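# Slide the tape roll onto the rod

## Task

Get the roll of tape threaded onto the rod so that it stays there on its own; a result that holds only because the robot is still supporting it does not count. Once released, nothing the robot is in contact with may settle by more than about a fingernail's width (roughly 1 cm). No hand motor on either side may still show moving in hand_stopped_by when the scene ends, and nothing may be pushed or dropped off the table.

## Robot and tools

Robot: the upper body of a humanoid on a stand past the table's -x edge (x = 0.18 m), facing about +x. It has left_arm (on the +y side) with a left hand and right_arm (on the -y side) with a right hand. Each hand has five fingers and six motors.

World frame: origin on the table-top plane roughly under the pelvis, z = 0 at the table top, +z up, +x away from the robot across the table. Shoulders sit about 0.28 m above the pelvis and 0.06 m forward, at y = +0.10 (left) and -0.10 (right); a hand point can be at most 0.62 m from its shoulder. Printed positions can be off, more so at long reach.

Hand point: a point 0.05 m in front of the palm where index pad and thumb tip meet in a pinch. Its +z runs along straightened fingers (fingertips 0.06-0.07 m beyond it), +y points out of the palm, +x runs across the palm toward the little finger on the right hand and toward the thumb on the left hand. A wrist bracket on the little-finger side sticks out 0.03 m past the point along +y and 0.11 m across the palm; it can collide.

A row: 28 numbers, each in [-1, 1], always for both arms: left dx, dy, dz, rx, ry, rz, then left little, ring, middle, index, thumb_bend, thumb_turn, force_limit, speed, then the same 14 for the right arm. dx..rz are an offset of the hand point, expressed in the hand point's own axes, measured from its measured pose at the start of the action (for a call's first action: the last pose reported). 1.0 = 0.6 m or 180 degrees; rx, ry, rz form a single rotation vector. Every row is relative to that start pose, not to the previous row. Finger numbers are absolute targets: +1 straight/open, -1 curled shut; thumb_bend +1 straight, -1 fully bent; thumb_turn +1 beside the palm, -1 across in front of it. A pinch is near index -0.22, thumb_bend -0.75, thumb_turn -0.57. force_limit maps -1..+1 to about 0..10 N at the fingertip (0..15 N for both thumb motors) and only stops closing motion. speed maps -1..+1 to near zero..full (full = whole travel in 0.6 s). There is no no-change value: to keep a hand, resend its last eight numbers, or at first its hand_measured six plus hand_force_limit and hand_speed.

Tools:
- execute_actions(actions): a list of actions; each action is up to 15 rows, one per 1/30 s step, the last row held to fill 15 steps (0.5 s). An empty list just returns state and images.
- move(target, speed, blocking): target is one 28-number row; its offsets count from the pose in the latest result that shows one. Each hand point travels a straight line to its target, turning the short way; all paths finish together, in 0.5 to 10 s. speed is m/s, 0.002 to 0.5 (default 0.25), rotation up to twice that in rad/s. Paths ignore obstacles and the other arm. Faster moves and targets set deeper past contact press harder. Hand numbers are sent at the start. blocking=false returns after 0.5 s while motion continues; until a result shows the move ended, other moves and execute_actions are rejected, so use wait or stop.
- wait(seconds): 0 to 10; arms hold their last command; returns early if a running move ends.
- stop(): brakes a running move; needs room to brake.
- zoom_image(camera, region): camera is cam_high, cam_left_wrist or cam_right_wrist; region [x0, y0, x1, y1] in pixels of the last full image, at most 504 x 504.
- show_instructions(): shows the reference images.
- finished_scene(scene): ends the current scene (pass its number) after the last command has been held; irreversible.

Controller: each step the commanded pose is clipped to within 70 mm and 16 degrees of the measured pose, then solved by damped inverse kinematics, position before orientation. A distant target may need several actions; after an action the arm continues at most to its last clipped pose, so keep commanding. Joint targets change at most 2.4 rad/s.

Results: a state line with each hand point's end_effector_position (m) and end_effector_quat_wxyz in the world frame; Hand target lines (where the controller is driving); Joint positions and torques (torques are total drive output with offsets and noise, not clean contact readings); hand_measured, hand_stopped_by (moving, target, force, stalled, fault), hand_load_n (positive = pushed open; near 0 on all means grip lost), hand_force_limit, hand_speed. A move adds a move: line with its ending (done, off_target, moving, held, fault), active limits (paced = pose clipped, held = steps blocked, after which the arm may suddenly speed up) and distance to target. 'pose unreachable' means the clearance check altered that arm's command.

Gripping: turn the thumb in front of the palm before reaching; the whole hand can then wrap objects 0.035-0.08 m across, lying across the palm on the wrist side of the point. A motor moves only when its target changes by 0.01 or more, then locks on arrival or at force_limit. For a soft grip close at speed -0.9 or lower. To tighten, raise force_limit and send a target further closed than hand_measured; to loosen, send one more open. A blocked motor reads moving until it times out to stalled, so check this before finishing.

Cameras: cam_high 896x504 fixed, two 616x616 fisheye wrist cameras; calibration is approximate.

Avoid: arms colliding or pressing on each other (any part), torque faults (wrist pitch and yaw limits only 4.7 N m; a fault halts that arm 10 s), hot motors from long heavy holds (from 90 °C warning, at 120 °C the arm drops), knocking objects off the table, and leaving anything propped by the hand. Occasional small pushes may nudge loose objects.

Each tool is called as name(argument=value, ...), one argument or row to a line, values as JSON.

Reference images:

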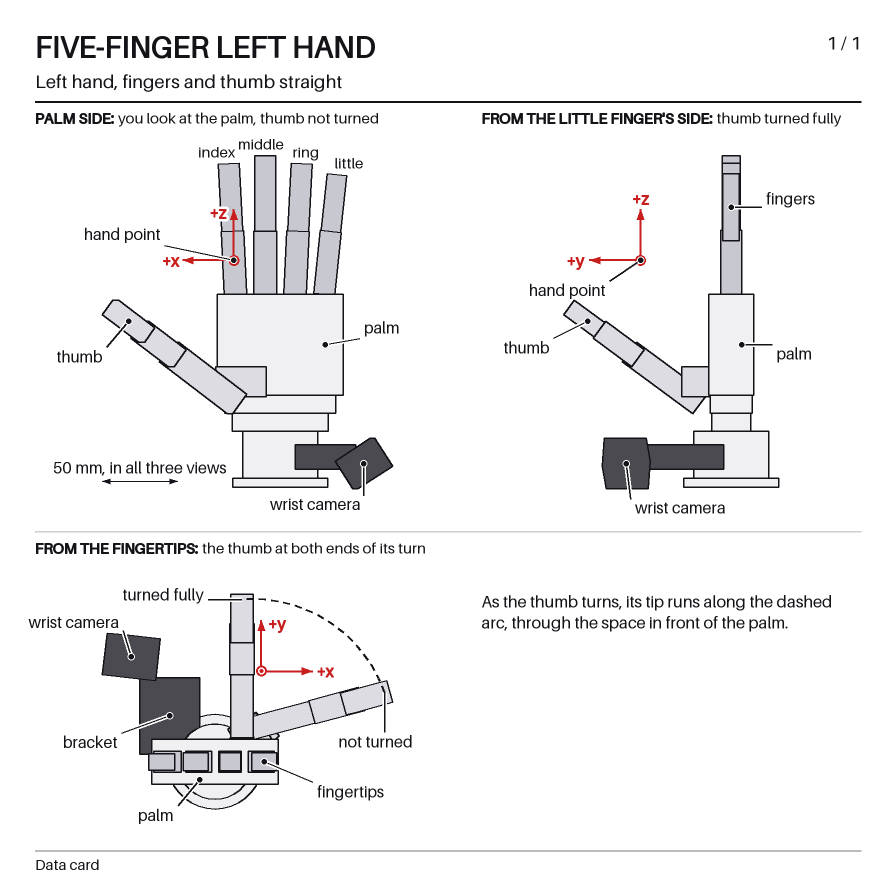

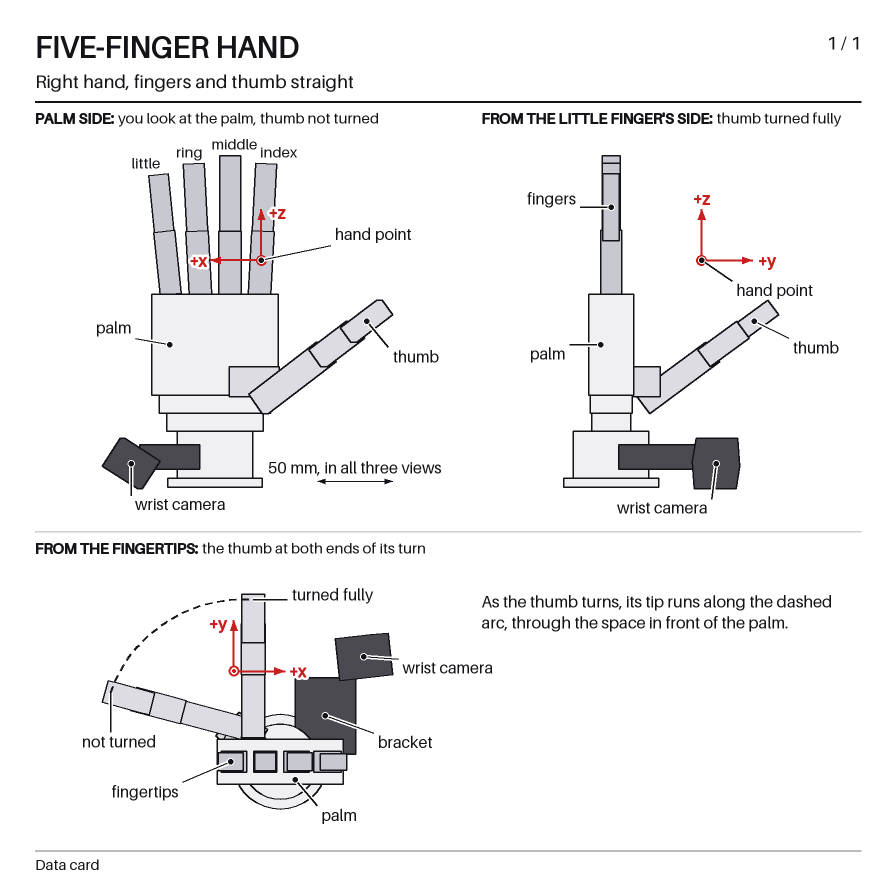

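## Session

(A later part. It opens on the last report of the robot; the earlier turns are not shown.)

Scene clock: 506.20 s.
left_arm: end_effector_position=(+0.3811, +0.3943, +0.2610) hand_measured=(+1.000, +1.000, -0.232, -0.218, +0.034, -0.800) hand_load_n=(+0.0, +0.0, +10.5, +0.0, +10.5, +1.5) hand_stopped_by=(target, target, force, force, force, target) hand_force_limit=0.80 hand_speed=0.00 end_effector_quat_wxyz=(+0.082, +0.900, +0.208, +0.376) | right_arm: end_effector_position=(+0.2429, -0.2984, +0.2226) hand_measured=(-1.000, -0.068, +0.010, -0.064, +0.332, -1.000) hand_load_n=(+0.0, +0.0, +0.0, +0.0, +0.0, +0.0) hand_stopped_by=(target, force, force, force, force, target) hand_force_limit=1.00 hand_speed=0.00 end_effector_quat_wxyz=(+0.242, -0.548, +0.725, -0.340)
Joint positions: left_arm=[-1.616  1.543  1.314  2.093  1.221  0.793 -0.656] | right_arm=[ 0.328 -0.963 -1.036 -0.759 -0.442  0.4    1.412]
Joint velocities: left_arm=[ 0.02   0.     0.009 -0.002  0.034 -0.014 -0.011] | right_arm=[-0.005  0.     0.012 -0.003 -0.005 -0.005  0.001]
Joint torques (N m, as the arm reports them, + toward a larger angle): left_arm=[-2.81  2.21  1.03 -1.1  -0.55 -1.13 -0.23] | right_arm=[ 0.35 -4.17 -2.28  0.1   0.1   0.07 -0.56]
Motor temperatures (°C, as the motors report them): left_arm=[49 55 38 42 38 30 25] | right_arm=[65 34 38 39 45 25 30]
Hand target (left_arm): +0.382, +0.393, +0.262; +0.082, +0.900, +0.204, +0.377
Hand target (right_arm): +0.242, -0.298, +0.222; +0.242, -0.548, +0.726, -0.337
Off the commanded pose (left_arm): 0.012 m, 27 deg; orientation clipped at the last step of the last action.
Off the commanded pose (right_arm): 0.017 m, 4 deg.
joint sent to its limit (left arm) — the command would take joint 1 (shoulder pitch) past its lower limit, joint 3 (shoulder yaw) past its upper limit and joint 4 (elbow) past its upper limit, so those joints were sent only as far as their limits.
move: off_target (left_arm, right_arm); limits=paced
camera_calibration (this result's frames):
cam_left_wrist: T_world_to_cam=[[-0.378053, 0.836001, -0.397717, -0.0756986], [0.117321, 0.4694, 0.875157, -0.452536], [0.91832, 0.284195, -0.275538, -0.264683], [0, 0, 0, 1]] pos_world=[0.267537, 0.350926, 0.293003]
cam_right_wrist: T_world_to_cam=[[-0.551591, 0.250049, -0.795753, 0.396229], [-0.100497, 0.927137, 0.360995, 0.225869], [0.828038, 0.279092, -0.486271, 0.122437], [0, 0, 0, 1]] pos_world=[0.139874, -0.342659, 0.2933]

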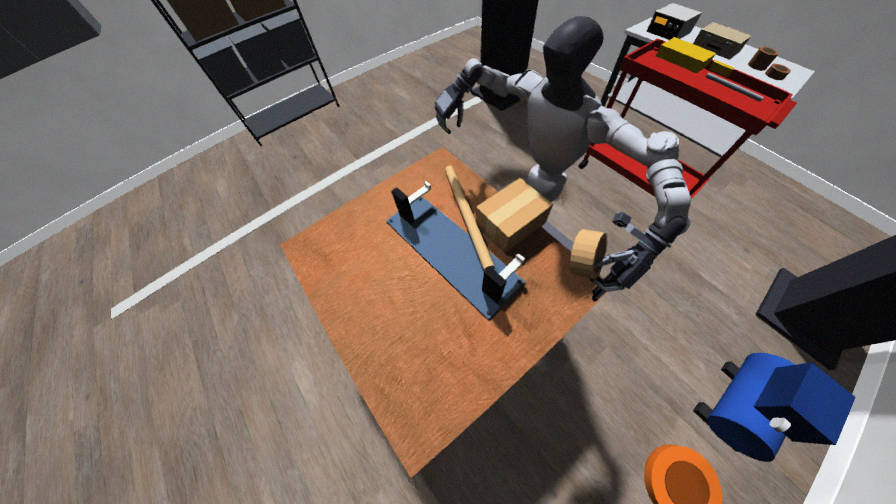

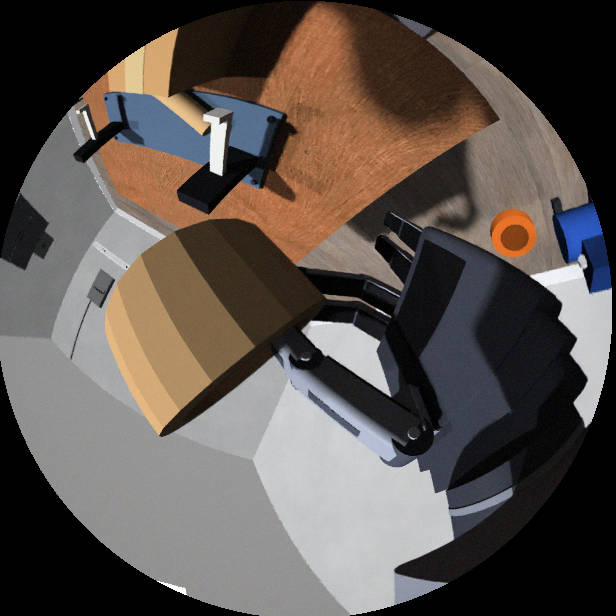

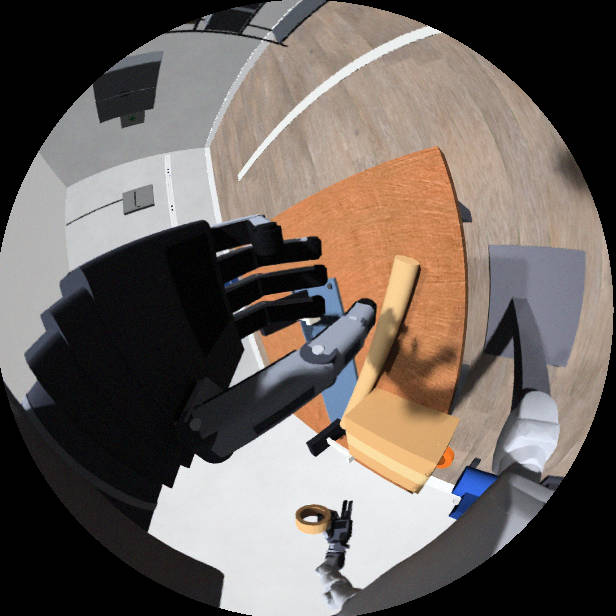

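move(
  target=[0,0,0,0,0,0,1,1,-0.5,-0.6,-0.2,-0.8,0.8,0, -0.365,0.148,0.13,0.225,0.052,0.027,0.4,0.4,0.4,0.4,0.6,-1,0.6,0.5],
  speed=0.15,
)

Scene clock: 535.77 s.
left_arm: end_effector_position=(+0.3811, +0.3943, +0.2610) hand_measured=(+1.000, +1.000, -0.232, -0.218, +0.034, -0.800) hand_load_n=(+0.0, +0.0, +10.5, +0.0, +10.5, +1.5) hand_stopped_by=(target, target, force, force, force, target) hand_force_limit=0.80 hand_speed=0.00 end_effector_quat_wxyz=(+0.081, +0.900, +0.207, +0.376) | right_arm: end_effector_position=(+0.2763, -0.1741, +0.1470) hand_measured=(+0.400, +0.400, +0.400, +0.400, +0.600, -1.000) hand_load_n=(+0.0, +0.0, +0.0, +0.0, +0.0, +0.0) hand_stopped_by=(target, target, target, target, target, target) hand_force_limit=0.60 hand_speed=0.50 end_effector_quat_wxyz=(+0.351, -0.488, +0.657, -0.455)
Joint positions: left_arm=[-1.616  1.543  1.314  2.093  1.222  0.792 -0.657] | right_arm=[ 0.384  0.024  0.03  -1.035 -1.647  0.213  0.804]
Joint velocities: left_arm=[ 0.005 -0.003  0.006  0.008 -0.008  0.     0.   ] | right_arm=[-0.009  0.003  0.011 -0.002  0.014  0.     0.   ]
Joint torques (N m, as the arm reports them, + toward a larger angle): left_arm=[-2.71  2.21  0.9  -1.23 -0.84 -0.96 -0.14] | right_arm=[ 0.33 -1.27  0.04 -2.71  0.36  0.33 -0.95]
Motor temperatures (°C, as the motors report them): left_arm=[45 53 39 41 38 30 26] | right_arm=[54 37 38 39 45 25 30]
Hand target (left_arm): +0.381, +0.394, +0.261; +0.082, +0.900, +0.208, +0.376
Hand target (right_arm): +0.277, -0.175, +0.149; +0.351, -0.487, +0.655, -0.458
Off the commanded pose (left_arm): 0.000 m, 0 deg.
Off the commanded pose (right_arm): 0.100 m, 23 deg; position and orientation clipped at the last step of the last action.
move: held (right_arm); limits=paced,held; held on 31 of 81 steps (right_arm), including the last (right_arm)
pose unreachable (right arm): on one or more control steps of this call, first in action 0 (counted from 0), this arm could not follow its commanded pose, so it was not sent that pose on those steps. On the call's last step it was still not sent that pose. It may still have moved: this result reports where it is.
cause: the commanded pose would bring a part of the arm (just beyond joint 6 (wrist pitch)) too close to the robot's own body.
camera_calibration (this result's frames):
cam_left_wrist: T_world_to_cam=[[-0.377488, 0.836613, -0.396966, -0.076372], [0.117544, 0.468505, 0.875606, -0.452405], [0.918524, 0.28387, -0.275194, -0.264712], [0, 0, 0, 1]] pos_world=[0.267492, 0.350992, 0.292964]
cam_right_wrist: T_world_to_cam=[[-0.233441, 0.189553, -0.953716, 0.248179], [-0.216263, 0.946128, 0.24098, 0.194187], [0.948017, 0.262508, -0.179872, -0.057795], [0, 0, 0, 1]] pos_world=[0.154721, -0.215597, 0.179501]

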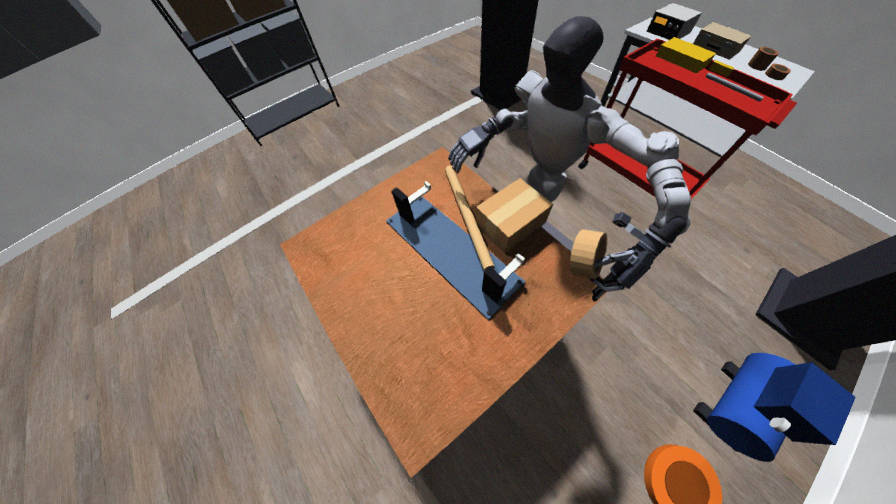

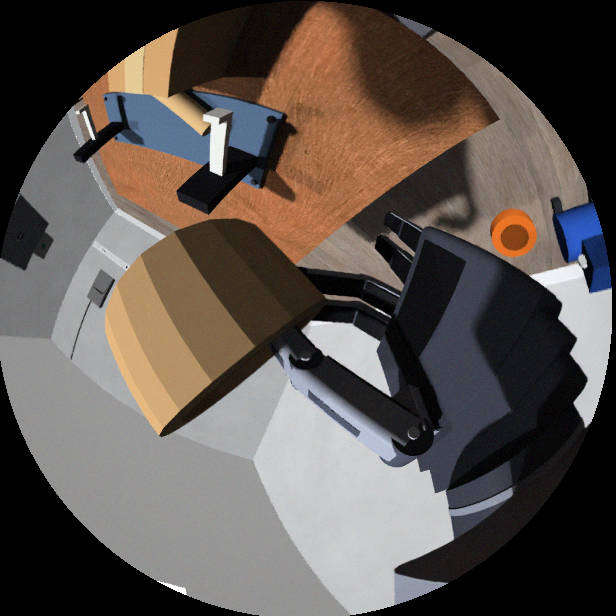

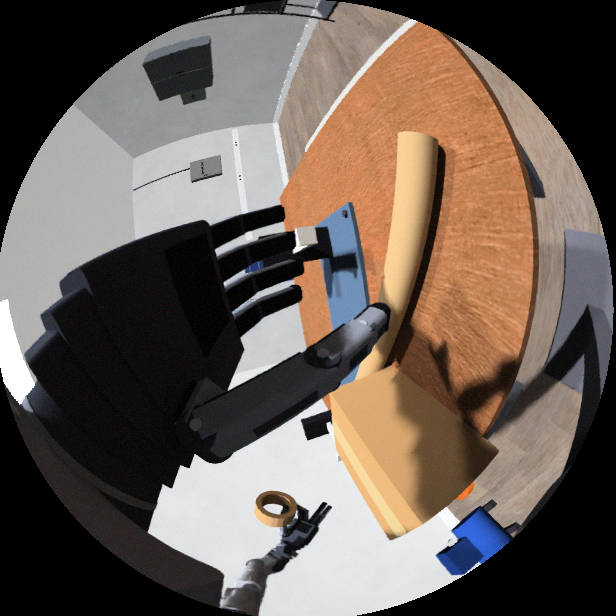

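move(
  target=[0,0,0,0,0,0,1,1,-0.5,-0.6,-0.2,-0.8,0.8,0, -0.16,0.037,0.137,-0.055,0.023,0,0.4,0.4,0.4,0.4,0.6,-1,0.6,0.5],
  speed=0.15,
)

Scene clock: 547.20 s.
left_arm: end_effector_position=(+0.3811, +0.3943, +0.2610) hand_measured=(+1.000, +1.000, -0.232, -0.218, +0.034, -0.800) hand_load_n=(+0.0, +0.0, +10.5, +0.0, +10.5, +1.5) hand_stopped_by=(target, target, force, force, force, target) hand_force_limit=0.80 hand_speed=0.00 end_effector_quat_wxyz=(+0.081, +0.900, +0.207, +0.376) | right_arm: end_effector_position=(+0.2789, -0.1714, +0.1448) hand_measured=(+0.400, +0.400, +0.400, +0.400, +0.600, -1.000) hand_load_n=(+0.0, +0.0, +0.0, +0.0, +0.0, +0.0) hand_stopped_by=(target, target, target, target, target, target) hand_force_limit=0.60 hand_speed=0.50 end_effector_quat_wxyz=(+0.349, -0.489, +0.659, -0.453)
Joint positions: left_arm=[-1.616  1.543  1.314  2.093  1.222  0.792 -0.657] | right_arm=[ 0.361  0.024  0.054 -1.02  -1.676  0.231  0.821]
Joint velocities: left_arm=[-0.002  0.011  0.009  0.011  0.     0.     0.   ] | right_arm=[-0.006  0.003  0.006 -0.005 -0.002  0.     0.   ]
Joint torques (N m, as the arm reports them, + toward a larger angle): left_arm=[-2.72  2.21  0.88 -1.23 -0.79 -1.   -0.16] | right_arm=[ 1.08 -0.75 -0.09 -2.33  0.2   0.31 -1.03]
Motor temperatures (°C, as the motors report them): left_arm=[45 52 39 41 38 29 25] | right_arm=[53 35 37 41 45 25 31]
Hand target (left_arm): +0.381, +0.394, +0.261; +0.081, +0.900, +0.207, +0.376
Hand target (right_arm): +0.279, -0.172, +0.145; +0.348, -0.488, +0.660, -0.454
Off the commanded pose (left_arm): 0.000 m, 0 deg.
Off the commanded pose (right_arm): 0.124 m, 10 deg; position clipped at the last step of the last action.
joint sent to its limit (right arm) — the command would take joint 2 (shoulder roll) past its upper limit, so that joint was sent only as far as its limit.
move: held (right_arm); limits=paced,held; held on 30 of 34 steps (right_arm), including the last (right_arm)
pose unreachable (right arm): on one or more control steps of this call, first in action 0 (counted from 0), this arm could not follow its commanded pose, so it was not sent that pose on those steps. On the call's last step it was still not sent that pose. It may still have moved: this result reports where it is.
cause: the commanded pose would bring a part of the arm (just beyond joint 3 (shoulder yaw)) too close to the robot's own body.
camera_calibration (this result's frames):
cam_left_wrist: T_world_to_cam=[[-0.377488, 0.836613, -0.396966, -0.0763719], [0.117544, 0.468505, 0.875606, -0.452405], [0.918524, 0.28387, -0.275194, -0.264712], [0, 0, 0, 1]] pos_world=[0.267492, 0.350992, 0.292965]
cam_right_wrist: T_world_to_cam=[[-0.240282, 0.192433, -0.951438, 0.248327], [-0.212931, 0.945832, 0.245074, 0.191087], [0.947061, 0.261478, -0.186291, -0.0603263], [0, 0, 0, 1]] pos_world=[0.15749, -0.212749, 0.178199]

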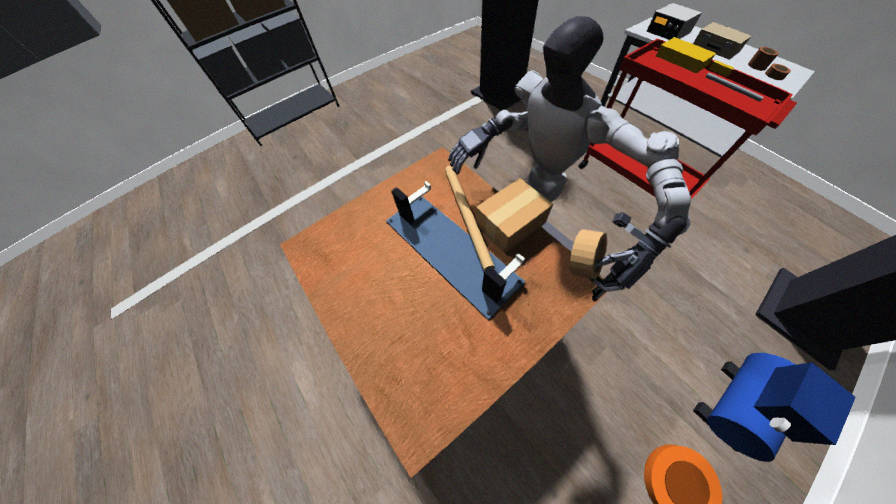

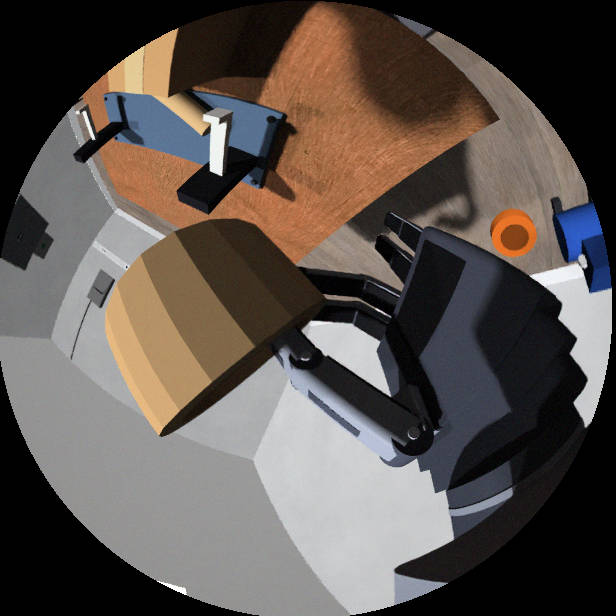

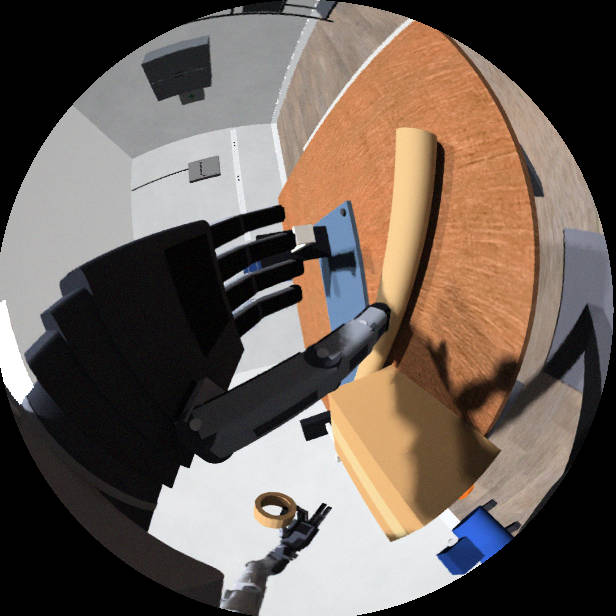

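move(
  target=[0,0,0,0,0,0,1,1,-0.5,-0.6,-0.2,-0.8,0.8,0, 0.153,-0.175,0.205,0,0,0,0.4,0.4,0.4,0.4,0.6,-1,0.6,0.5],
  speed=0.15,
)

Scene clock: 552.97 s.
left_arm: end_effector_position=(+0.3811, +0.3943, +0.2610) hand_measured=(+1.000, +1.000, -0.232, -0.218, +0.034, -0.800) hand_load_n=(+0.0, +0.0, +10.5, +0.0, +10.5, +1.5) hand_stopped_by=(target, target, force, force, force, target) hand_force_limit=0.80 hand_speed=0.00 end_effector_quat_wxyz=(+0.081, +0.900, +0.207, +0.376) | right_arm: end_effector_position=(+0.4050, -0.2881, +0.1992) hand_measured=(+0.400, +0.400, +0.400, +0.400, +0.600, -1.000) hand_load_n=(+0.0, +0.0, +0.0, +0.0, +0.0, +0.0) hand_stopped_by=(target, target, target, target, target, target) hand_force_limit=0.60 hand_speed=0.50 end_effector_quat_wxyz=(+0.359, -0.492, +0.656, -0.445)
Joint positions: left_arm=[-1.616  1.543  1.314  2.093  1.222  0.792 -0.657] | right_arm=[-0.37  -0.618 -0.473 -0.28  -1.04   0.136  0.988]
Joint velocities: left_arm=[-0.017 -0.002  0.     0.005  0.003  0.     0.   ] | right_arm=[ 0.005 -0.002 -0.009 -0.008 -0.006 -0.004  0.   ]
Joint torques (N m, as the arm reports them, + toward a larger angle): left_arm=[-2.7   2.21  0.89 -1.23 -0.79 -1.   -0.15] | right_arm=[-4.   -4.06 -1.47 -1.57  0.66  0.06 -1.08]
Motor temperatures (°C, as the motors report them): left_arm=[44 52 39 41 38 29 25] | right_arm=[52 35 37 41 45 25 31]
Hand target (left_arm): +0.381, +0.394, +0.261; +0.081, +0.900, +0.207, +0.376
Hand target (right_arm): +0.405, -0.287, +0.199; +0.361, -0.492, +0.656, -0.444
Off the commanded pose (left_arm): 0.000 m, 0 deg.
Off the commanded pose (right_arm): 0.016 m, 2 deg.
move: off_target (right_arm)
camera_calibration (this result's frames):
cam_left_wrist: T_world_to_cam=[[-0.377488, 0.836613, -0.396966, -0.0763719], [0.117544, 0.468505, 0.875606, -0.452405], [0.918524, 0.28387, -0.275194, -0.264712], [0, 0, 0, 1]] pos_world=[0.267492, 0.350992, 0.292964]
cam_right_wrist: T_world_to_cam=[[-0.238949, 0.201666, -0.94986, 0.354598], [-0.235306, 0.937016, 0.258133, 0.318939], [0.942091, 0.285188, -0.176446, -0.132234], [0, 0, 0, 1]] pos_world=[0.284355, -0.33265, 0.231158]

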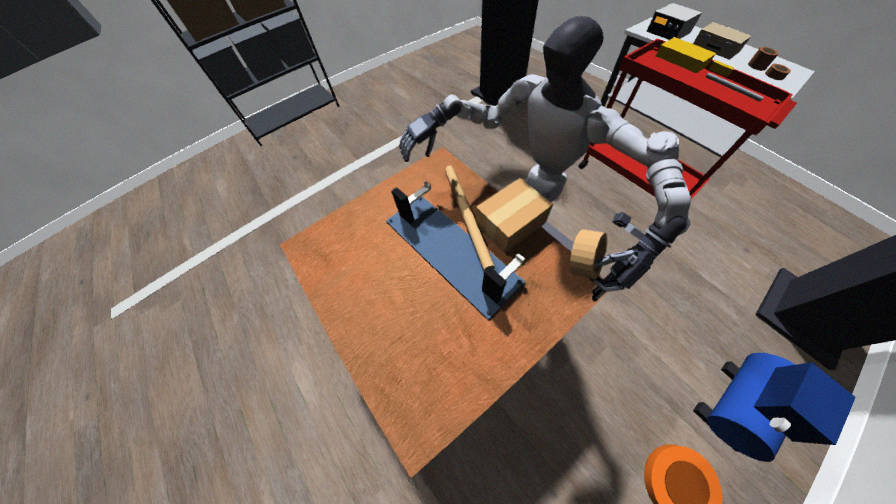

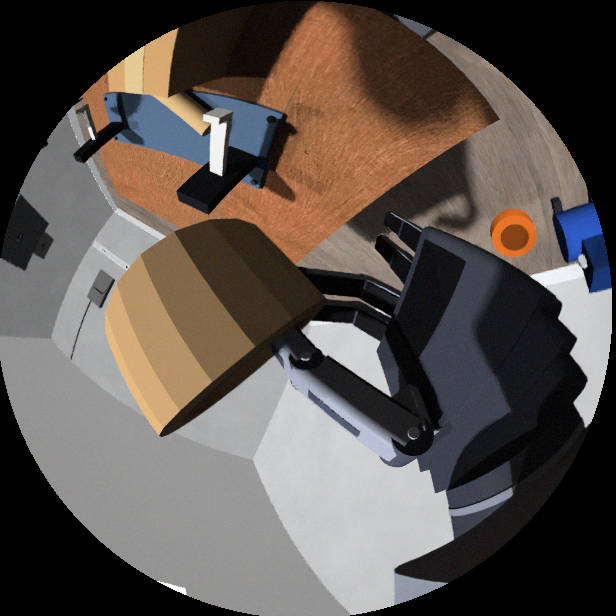

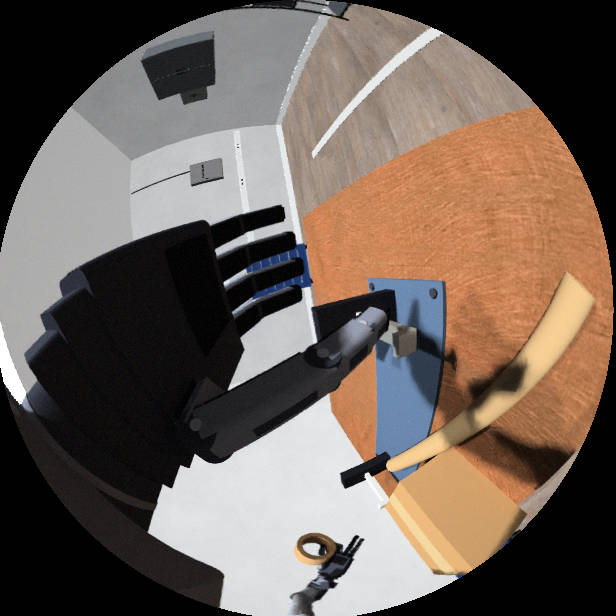

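move(
  target=[0,0,0,0,0,0,1,1,-0.5,-0.6,-0.2,-0.8,0.8,0, -0.317,0.025,-0.153,0,0,0,0.4,0.4,0.4,0.4,0.6,-1,0.6,0.5],
  speed=0.15,
)

move(
  target=[0,0,0,0,0,0,1,1,-0.5,-0.6,-0.2,-0.8,0.8,0, 0,0.204,0.074,0,0,0,0.4,0.4,0.4,0.4,0.6,-1,0.6,0.5],
  speed=0.1,
)

Scene clock: 563.77 s.
left_arm: end_effector_position=(+0.3811, +0.3943, +0.2610) hand_measured=(+1.000, +1.000, -0.232, -0.218, +0.034, -0.800) hand_load_n=(+0.0, +0.0, +10.5, +0.0, +10.5, +1.5) hand_stopped_by=(target, target, force, force, force, target) hand_force_limit=0.80 hand_speed=0.00 end_effector_quat_wxyz=(+0.081, +0.900, +0.207, +0.376) | right_arm: end_effector_position=(+0.3607, -0.0799, +0.2185) hand_measured=(+0.400, +0.400, +0.400, +0.400, +0.600, -1.000) hand_load_n=(+0.0, +0.0, +0.0, +0.0, +0.0, +0.0) hand_stopped_by=(target, target, target, target, target, target) hand_force_limit=0.60 hand_speed=0.50 end_effector_quat_wxyz=(+0.398, -0.520, +0.644, -0.395)
Joint positions: left_arm=[-1.616  1.543  1.314  2.093  1.222  0.792 -0.657] | right_arm=[-0.571 -0.153  0.341 -0.755 -1.973  0.595  1.577]
Joint velocities: left_arm=[-0.006  0.003  0.005  0.003 -0.003  0.     0.   ] | right_arm=[-0.02  -0.092  0.067  0.008  0.006  0.117  0.047]
Joint torques (N m, as the arm reports them, + toward a larger angle): left_arm=[-2.71  2.2   0.86 -1.24 -0.78 -1.   -0.15] | right_arm=[-4.95 -0.88 -0.54 -0.9  -0.1   0.38 -0.8 ]
Motor temperatures (°C, as the motors report them): left_arm=[44 52 39 41 38 29 25] | right_arm=[54 37 37 41 45 25 31]
Hand target (left_arm): +0.381, +0.394, +0.261; +0.081, +0.900, +0.207, +0.376
Hand target (right_arm): +0.361, -0.080, +0.219; +0.397, -0.520, +0.644, -0.396
Off the commanded pose (left_arm): 0.000 m, 0 deg.
Off the commanded pose (right_arm): 0.007 m, 8 deg.
joint sent to its limit (right arm) — the command would take joint 5 (wrist roll) past its lower limit, so that joint was sent only as far as its limit.
move: off_target (right_arm)
camera_calibration (this result's frames):
cam_left_wrist: T_world_to_cam=[[-0.377488, 0.836613, -0.396966, -0.0763719], [0.117544, 0.468505, 0.875606, -0.452405], [0.918524, 0.28387, -0.275194, -0.264712], [0, 0, 0, 1]] pos_world=[0.267492, 0.350992, 0.292964]
cam_right_wrist: T_world_to_cam=[[-0.279513, 0.240244, -0.9296, 0.333683], [-0.33959, 0.880873, 0.329759, 0.125913], [0.898082, 0.407854, -0.164631, -0.123316], [0, 0, 0, 1]] pos_world=[0.246775, -0.140784, 0.248369]

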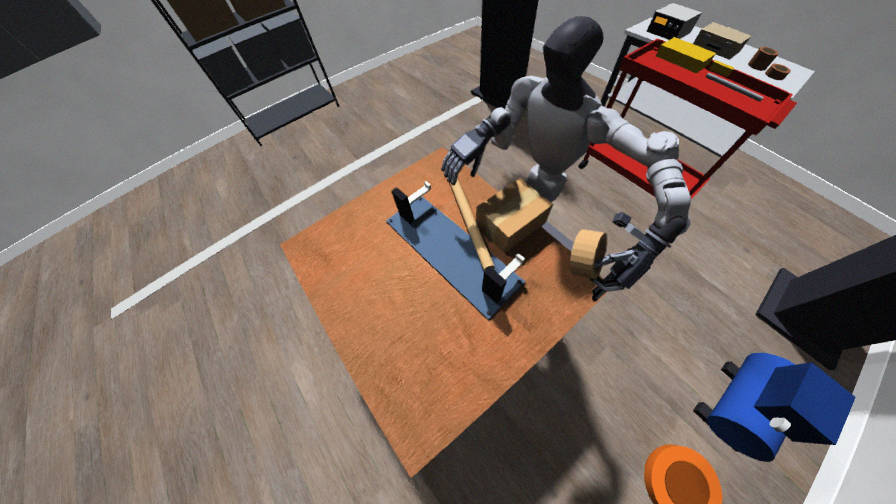

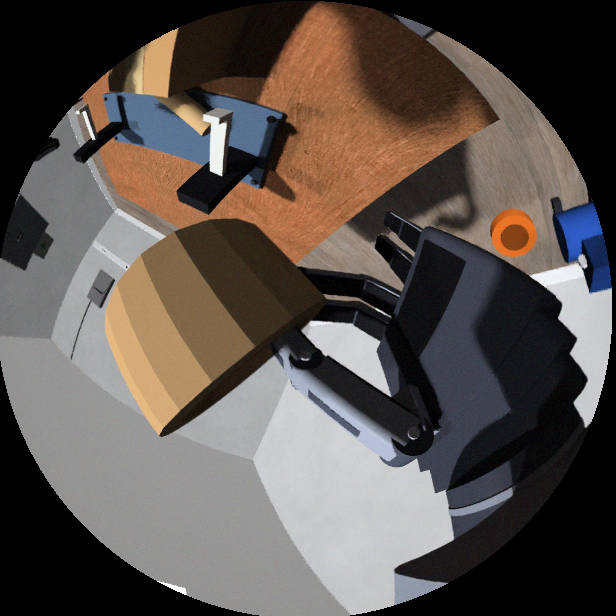

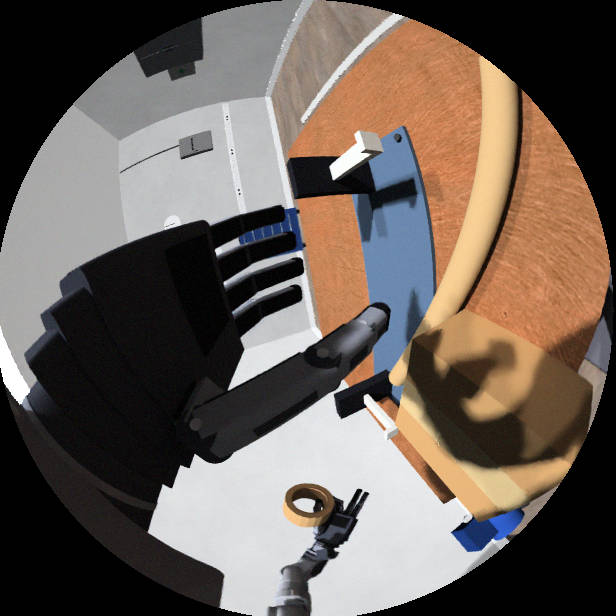

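Scene clock: 565.40 s.
left_arm: end_effector_position=(+0.3811, +0.3943, +0.2610) hand_measured=(+1.000, +1.000, -0.232, -0.218, +0.034, -0.800) hand_load_n=(+0.0, +0.0, +10.5, +0.0, +10.5, +1.5) hand_stopped_by=(target, target, force, force, force, target) hand_force_limit=0.80 hand_speed=0.00 end_effector_quat_wxyz=(+0.081, +0.900, +0.207, +0.376) | right_arm: end_effector_position=(+0.3612, -0.0793, +0.0903) hand_measured=(+0.400, +0.400, +0.400, +0.400, +0.600, -1.000) hand_load_n=(+0.0, +0.0, +0.0, +0.0, +0.0, +0.0) hand_stopped_by=(target, target, target, target, target, target) hand_force_limit=0.60 hand_speed=0.50 end_effector_quat_wxyz=(+0.387, -0.517, +0.645, -0.408)
Joint positions: left_arm=[-1.616  1.543  1.314  2.093  1.222  0.792 -0.657] | right_arm=[-0.158 -0.135  0.509 -0.393 -1.64   0.772  0.677]
Joint velocities: left_arm=[-0.009 -0.008  0.006 -0.008 -0.008  0.     0.   ] | right_arm=[ 0.003 -0.006  0.006  0.    -0.008  0.    -0.005]
Joint torques (N m, as the arm reports them, + toward a larger angle): left_arm=[-2.72  2.22  0.89 -1.23 -0.78 -1.   -0.15] | right_arm=[-3.11 -0.53  0.01 -1.83 -0.08 -0.07 -0.97]
Motor temperatures (°C, as the motors report them): left_arm=[44 52 39 41 38 29 25] | right_arm=[54 36 37 41 45 25 31]
Hand target (left_arm): +0.381, +0.394, +0.261; +0.081, +0.900, +0.207, +0.376
Hand target (right_arm): +0.361, -0.078, +0.090; +0.389, -0.517, +0.645, -0.406
Off the commanded pose (left_arm): 0.000 m, 0 deg.
Off the commanded pose (right_arm): 0.014 m, 2 deg.
move: off_target (right_arm)
camera_calibration (this result's frames):
cam_left_wrist: T_world_to_cam=[[-0.377488, 0.836612, -0.396966, -0.0763718], [0.117543, 0.468505, 0.875606, -0.452405], [0.918524, 0.28387, -0.275193, -0.264712], [0, 0, 0, 1]] pos_world=[0.267492, 0.350992, 0.292965]
cam_right_wrist: T_world_to_cam=[[-0.272225, 0.224232, -0.935742, 0.211184], [-0.317969, 0.896877, 0.307422, 0.16338], [0.908179, 0.381225, -0.172854, -0.150181], [0, 0, 0, 1]] pos_world=[0.24583, -0.136633, 0.121428]

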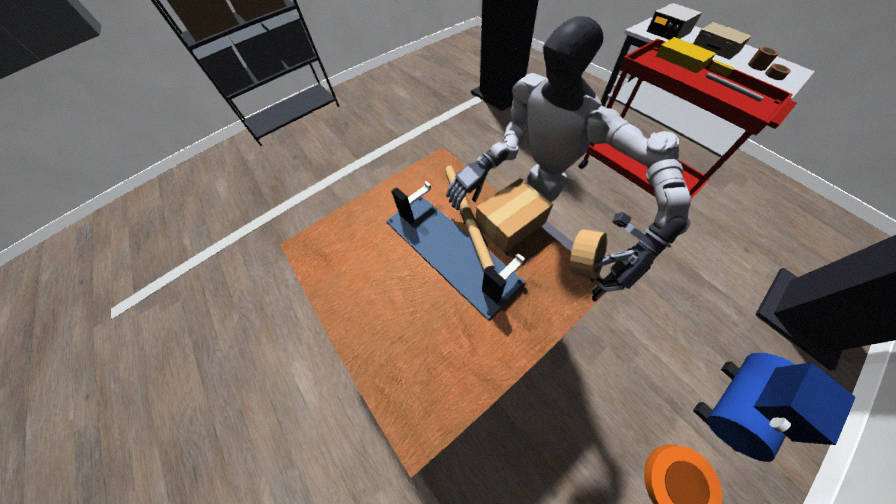

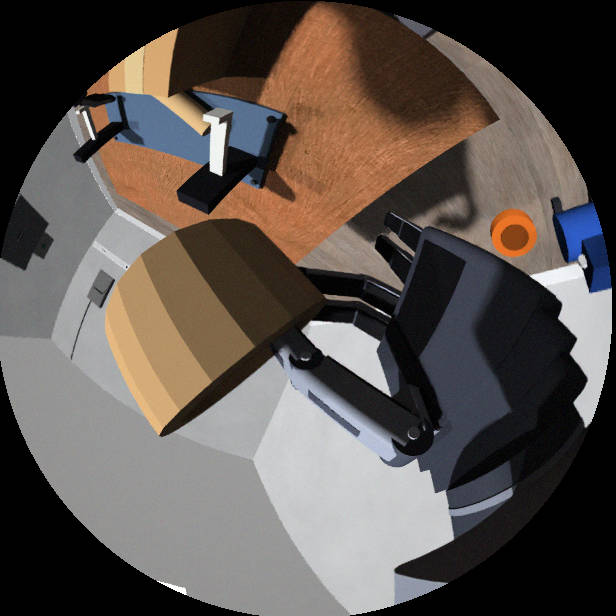

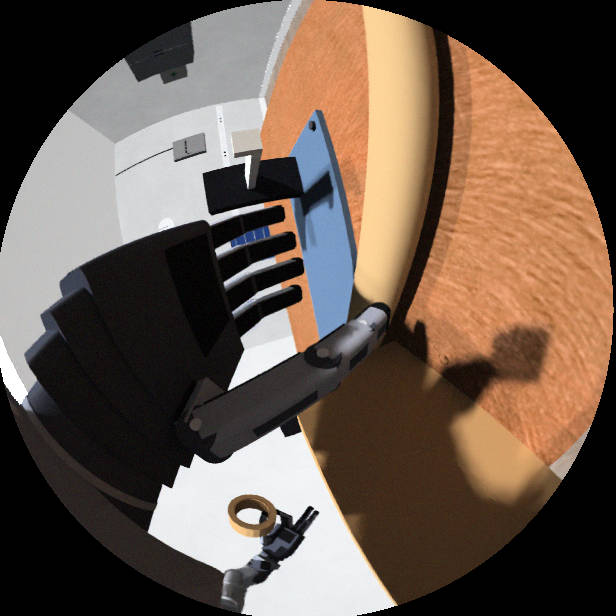

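move(
  target=[0,0,0,0,0,0,1,1,-0.5,-0.6,-0.2,-0.8,0.8,0, 0.08,0.012,-0.037,0,0,0,0.4,0.4,0.4,0.4,0.6,-1,0.6,0.5],
  speed=0.08,
)

move(
  target=[0,0,0,0,0,0,1,1,-0.5,-0.6,-0.2,-0.8,0.8,0, 0,0.055,0.02,0,0,0,0.4,0.4,0.4,0.4,0.6,-1,0.6,0.5],
  speed=0.05,
)

Scene clock: 575.10 s.
left_arm: end_effector_position=(+0.3811, +0.3943, +0.2610) hand_measured=(+1.000, +1.000, -0.232, -0.218, +0.034, -0.800) hand_load_n=(+0.0, +0.0, +10.5, +0.0, +10.5, +1.5) hand_stopped_by=(target, target, force, force, force, target) hand_force_limit=0.80 hand_speed=0.00 end_effector_quat_wxyz=(+0.081, +0.900, +0.207, +0.376) | right_arm: end_effector_position=(+0.3326, -0.1256, +0.0896) hand_measured=(+0.400, +0.400, +0.400, +0.400, +0.600, -1.000) hand_load_n=(+0.0, +0.0, +0.0, +0.0, +0.0, +0.0) hand_stopped_by=(target, target, target, target, target, target) hand_force_limit=0.60 hand_speed=0.50 end_effector_quat_wxyz=(+0.385, -0.517, +0.643, -0.413)
Joint positions: left_arm=[-1.616  1.543  1.314  2.093  1.222  0.792 -0.657] | right_arm=[ 0.048 -0.32   0.418 -0.585 -1.474  0.717  0.58 ]
Joint velocities: left_arm=[ 0.008  0.008 -0.018 -0.003 -0.008  0.     0.   ] | right_arm=[ 0.002  0.003  0.    -0.008  0.009 -0.001 -0.001]
Joint torques (N m, as the arm reports them, + toward a larger angle): left_arm=[-2.71  2.22  0.89 -1.24 -0.78 -1.   -0.15] | right_arm=[-1.06 -1.54 -0.81 -2.43 -0.26  0.02 -1.08]
Motor temperatures (°C, as the motors report them): left_arm=[44 52 39 41 38 29 25] | right_arm=[53 35 37 41 45 25 31]
Hand target (left_arm): +0.381, +0.394, +0.261; +0.081, +0.900, +0.207, +0.376
Hand target (right_arm): +0.333, -0.125, +0.090; +0.387, -0.517, +0.643, -0.413
Off the commanded pose (left_arm): 0.000 m, 0 deg.
Off the commanded pose (right_arm): 0.004 m, 1 deg.
move: off_target (right_arm)
camera_calibration (this result's frames):
cam_left_wrist: T_world_to_cam=[[-0.377488, 0.836613, -0.396966, -0.0763719], [0.117543, 0.468505, 0.875606, -0.452405], [0.918524, 0.28387, -0.275193, -0.264712], [0, 0, 0, 1]] pos_world=[0.267492, 0.350992, 0.292965]
cam_right_wrist: T_world_to_cam=[[-0.267645, 0.215198, -0.939178, 0.210766], [-0.315854, 0.901281, 0.296526, 0.196828], [0.910276, 0.376007, -0.173252, -0.107946], [0, 0, 0, 1]] pos_world=[0.21684, -0.182165, 0.12088]

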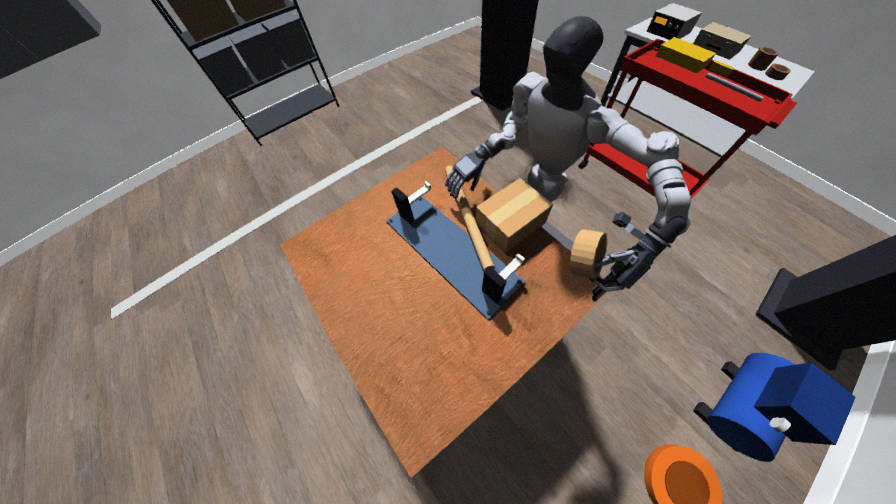

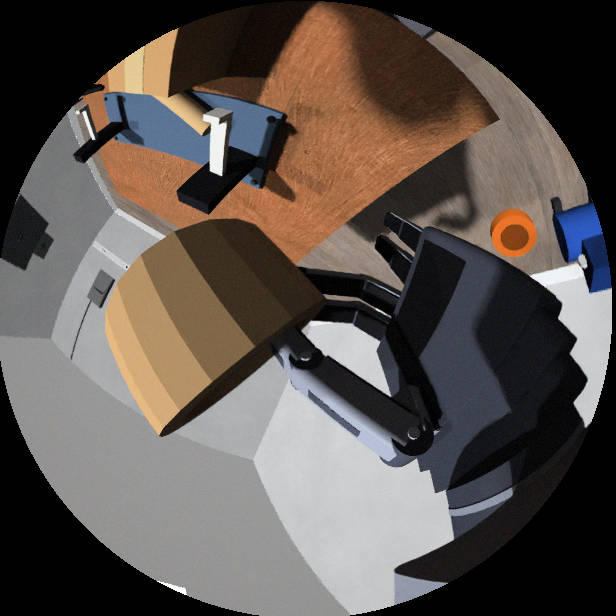

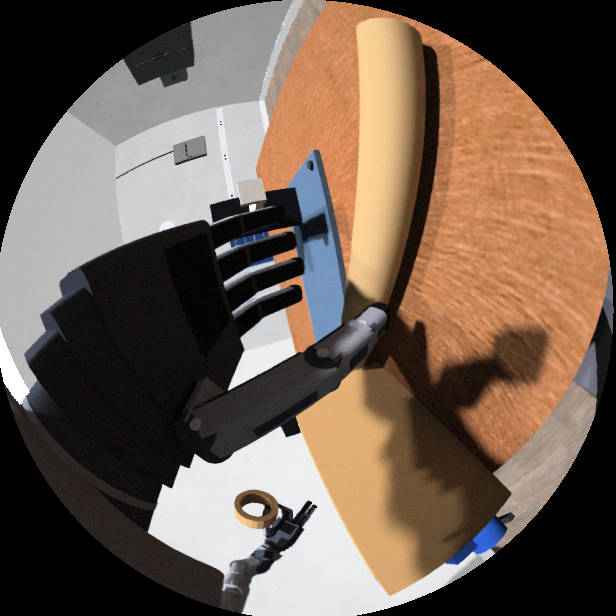

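Scene clock: 576.10 s.
left_arm: end_effector_position=(+0.3811, +0.3943, +0.2610) hand_measured=(+1.000, +1.000, -0.232, -0.218, +0.034, -0.800) hand_load_n=(+0.0, +0.0, +10.5, +0.0, +10.5, +1.5) hand_stopped_by=(target, target, force, force, force, target) hand_force_limit=0.80 hand_speed=0.00 end_effector_quat_wxyz=(+0.081, +0.900, +0.207, +0.376) | right_arm: end_effector_position=(+0.3333, -0.1259, +0.0556) hand_measured=(+0.400, +0.400, +0.400, +0.400, +0.600, -1.000) hand_load_n=(+0.0, +0.0, +0.0, +0.0, +0.0, +0.0) hand_stopped_by=(target, target, target, target, target, target) hand_force_limit=0.60 hand_speed=0.50 end_effector_quat_wxyz=(+0.383, -0.517, +0.642, -0.418)
Joint positions: left_arm=[-1.616  1.543  1.314  2.093  1.222  0.792 -0.657] | right_arm=[ 0.067 -0.29   0.421 -0.416 -1.377  0.68   0.362]
Joint velocities: left_arm=[-0.014  0.005 -0.009  0.012  0.011  0.     0.   ] | right_arm=[ 0.009  0.005  0.012  0.003 -0.012  0.    -0.001]
Joint torques (N m, as the arm reports them, + toward a larger angle): left_arm=[-2.7   2.22  0.88 -1.25 -0.78 -1.   -0.15] | right_arm=[-0.92 -1.07 -0.28 -2.05 -0.31  0.02 -1.03]
Motor temperatures (°C, as the motors report them): left_arm=[44 52 39 41 38 29 25] | right_arm=[53 35 37 41 45 25 31]
Hand target (left_arm): +0.381, +0.394, +0.261; +0.081, +0.900, +0.207, +0.376
Hand target (right_arm): +0.333, -0.124, +0.054; +0.383, -0.518, +0.643, -0.415
Off the commanded pose (left_arm): 0.000 m, 0 deg.
Off the commanded pose (right_arm): 0.003 m, 1 deg.
move: done
camera_calibration (this result's frames):
cam_left_wrist: T_world_to_cam=[[-0.377488, 0.836612, -0.396966, -0.0763718], [0.117543, 0.468505, 0.875606, -0.452405], [0.918524, 0.28387, -0.275193, -0.264712], [0, 0, 0, 1]] pos_world=[0.267492, 0.350992, 0.292965]
cam_right_wrist: T_world_to_cam=[[-0.264994, 0.206381, -0.941905, 0.177153], [-0.313433, 0.905344, 0.286551, 0.207684], [0.911887, 0.371159, -0.175224, -0.115398], [0, 0, 0, 1]] pos_world=[0.217269, -0.181755, 0.087129]

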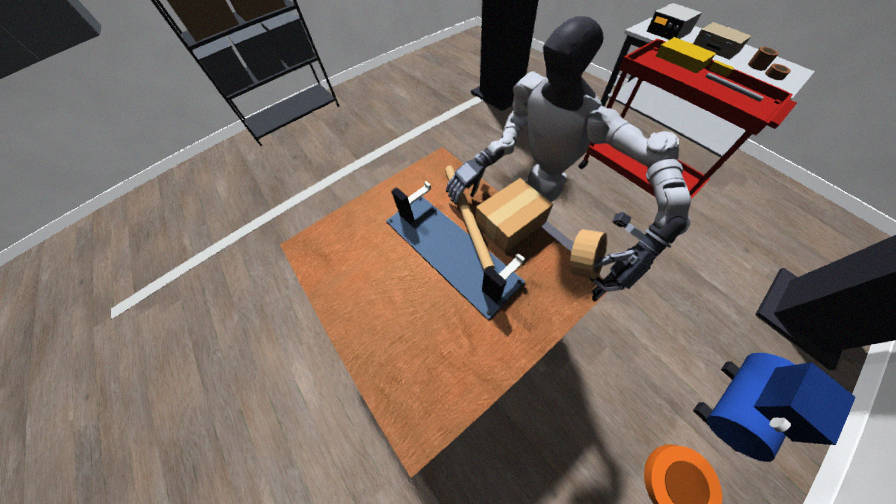

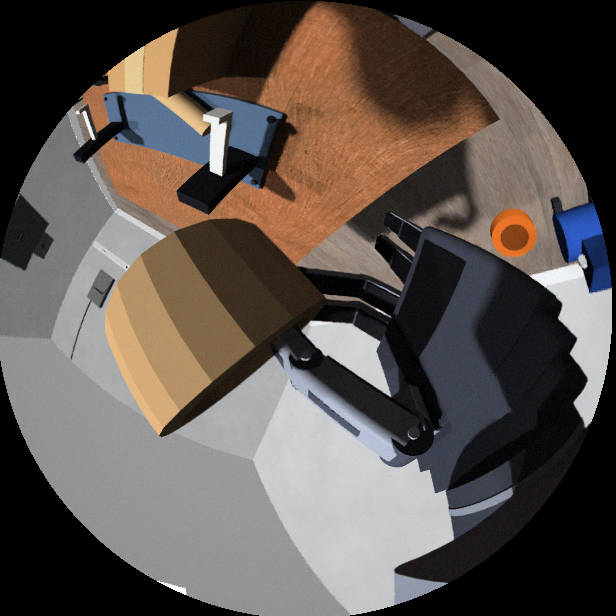

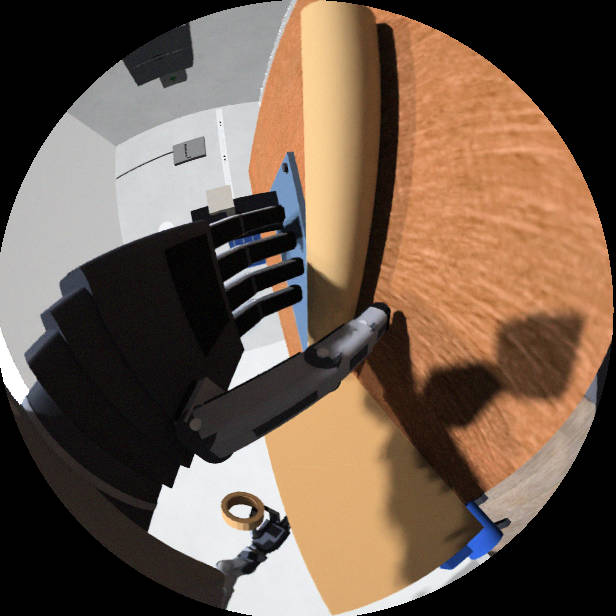

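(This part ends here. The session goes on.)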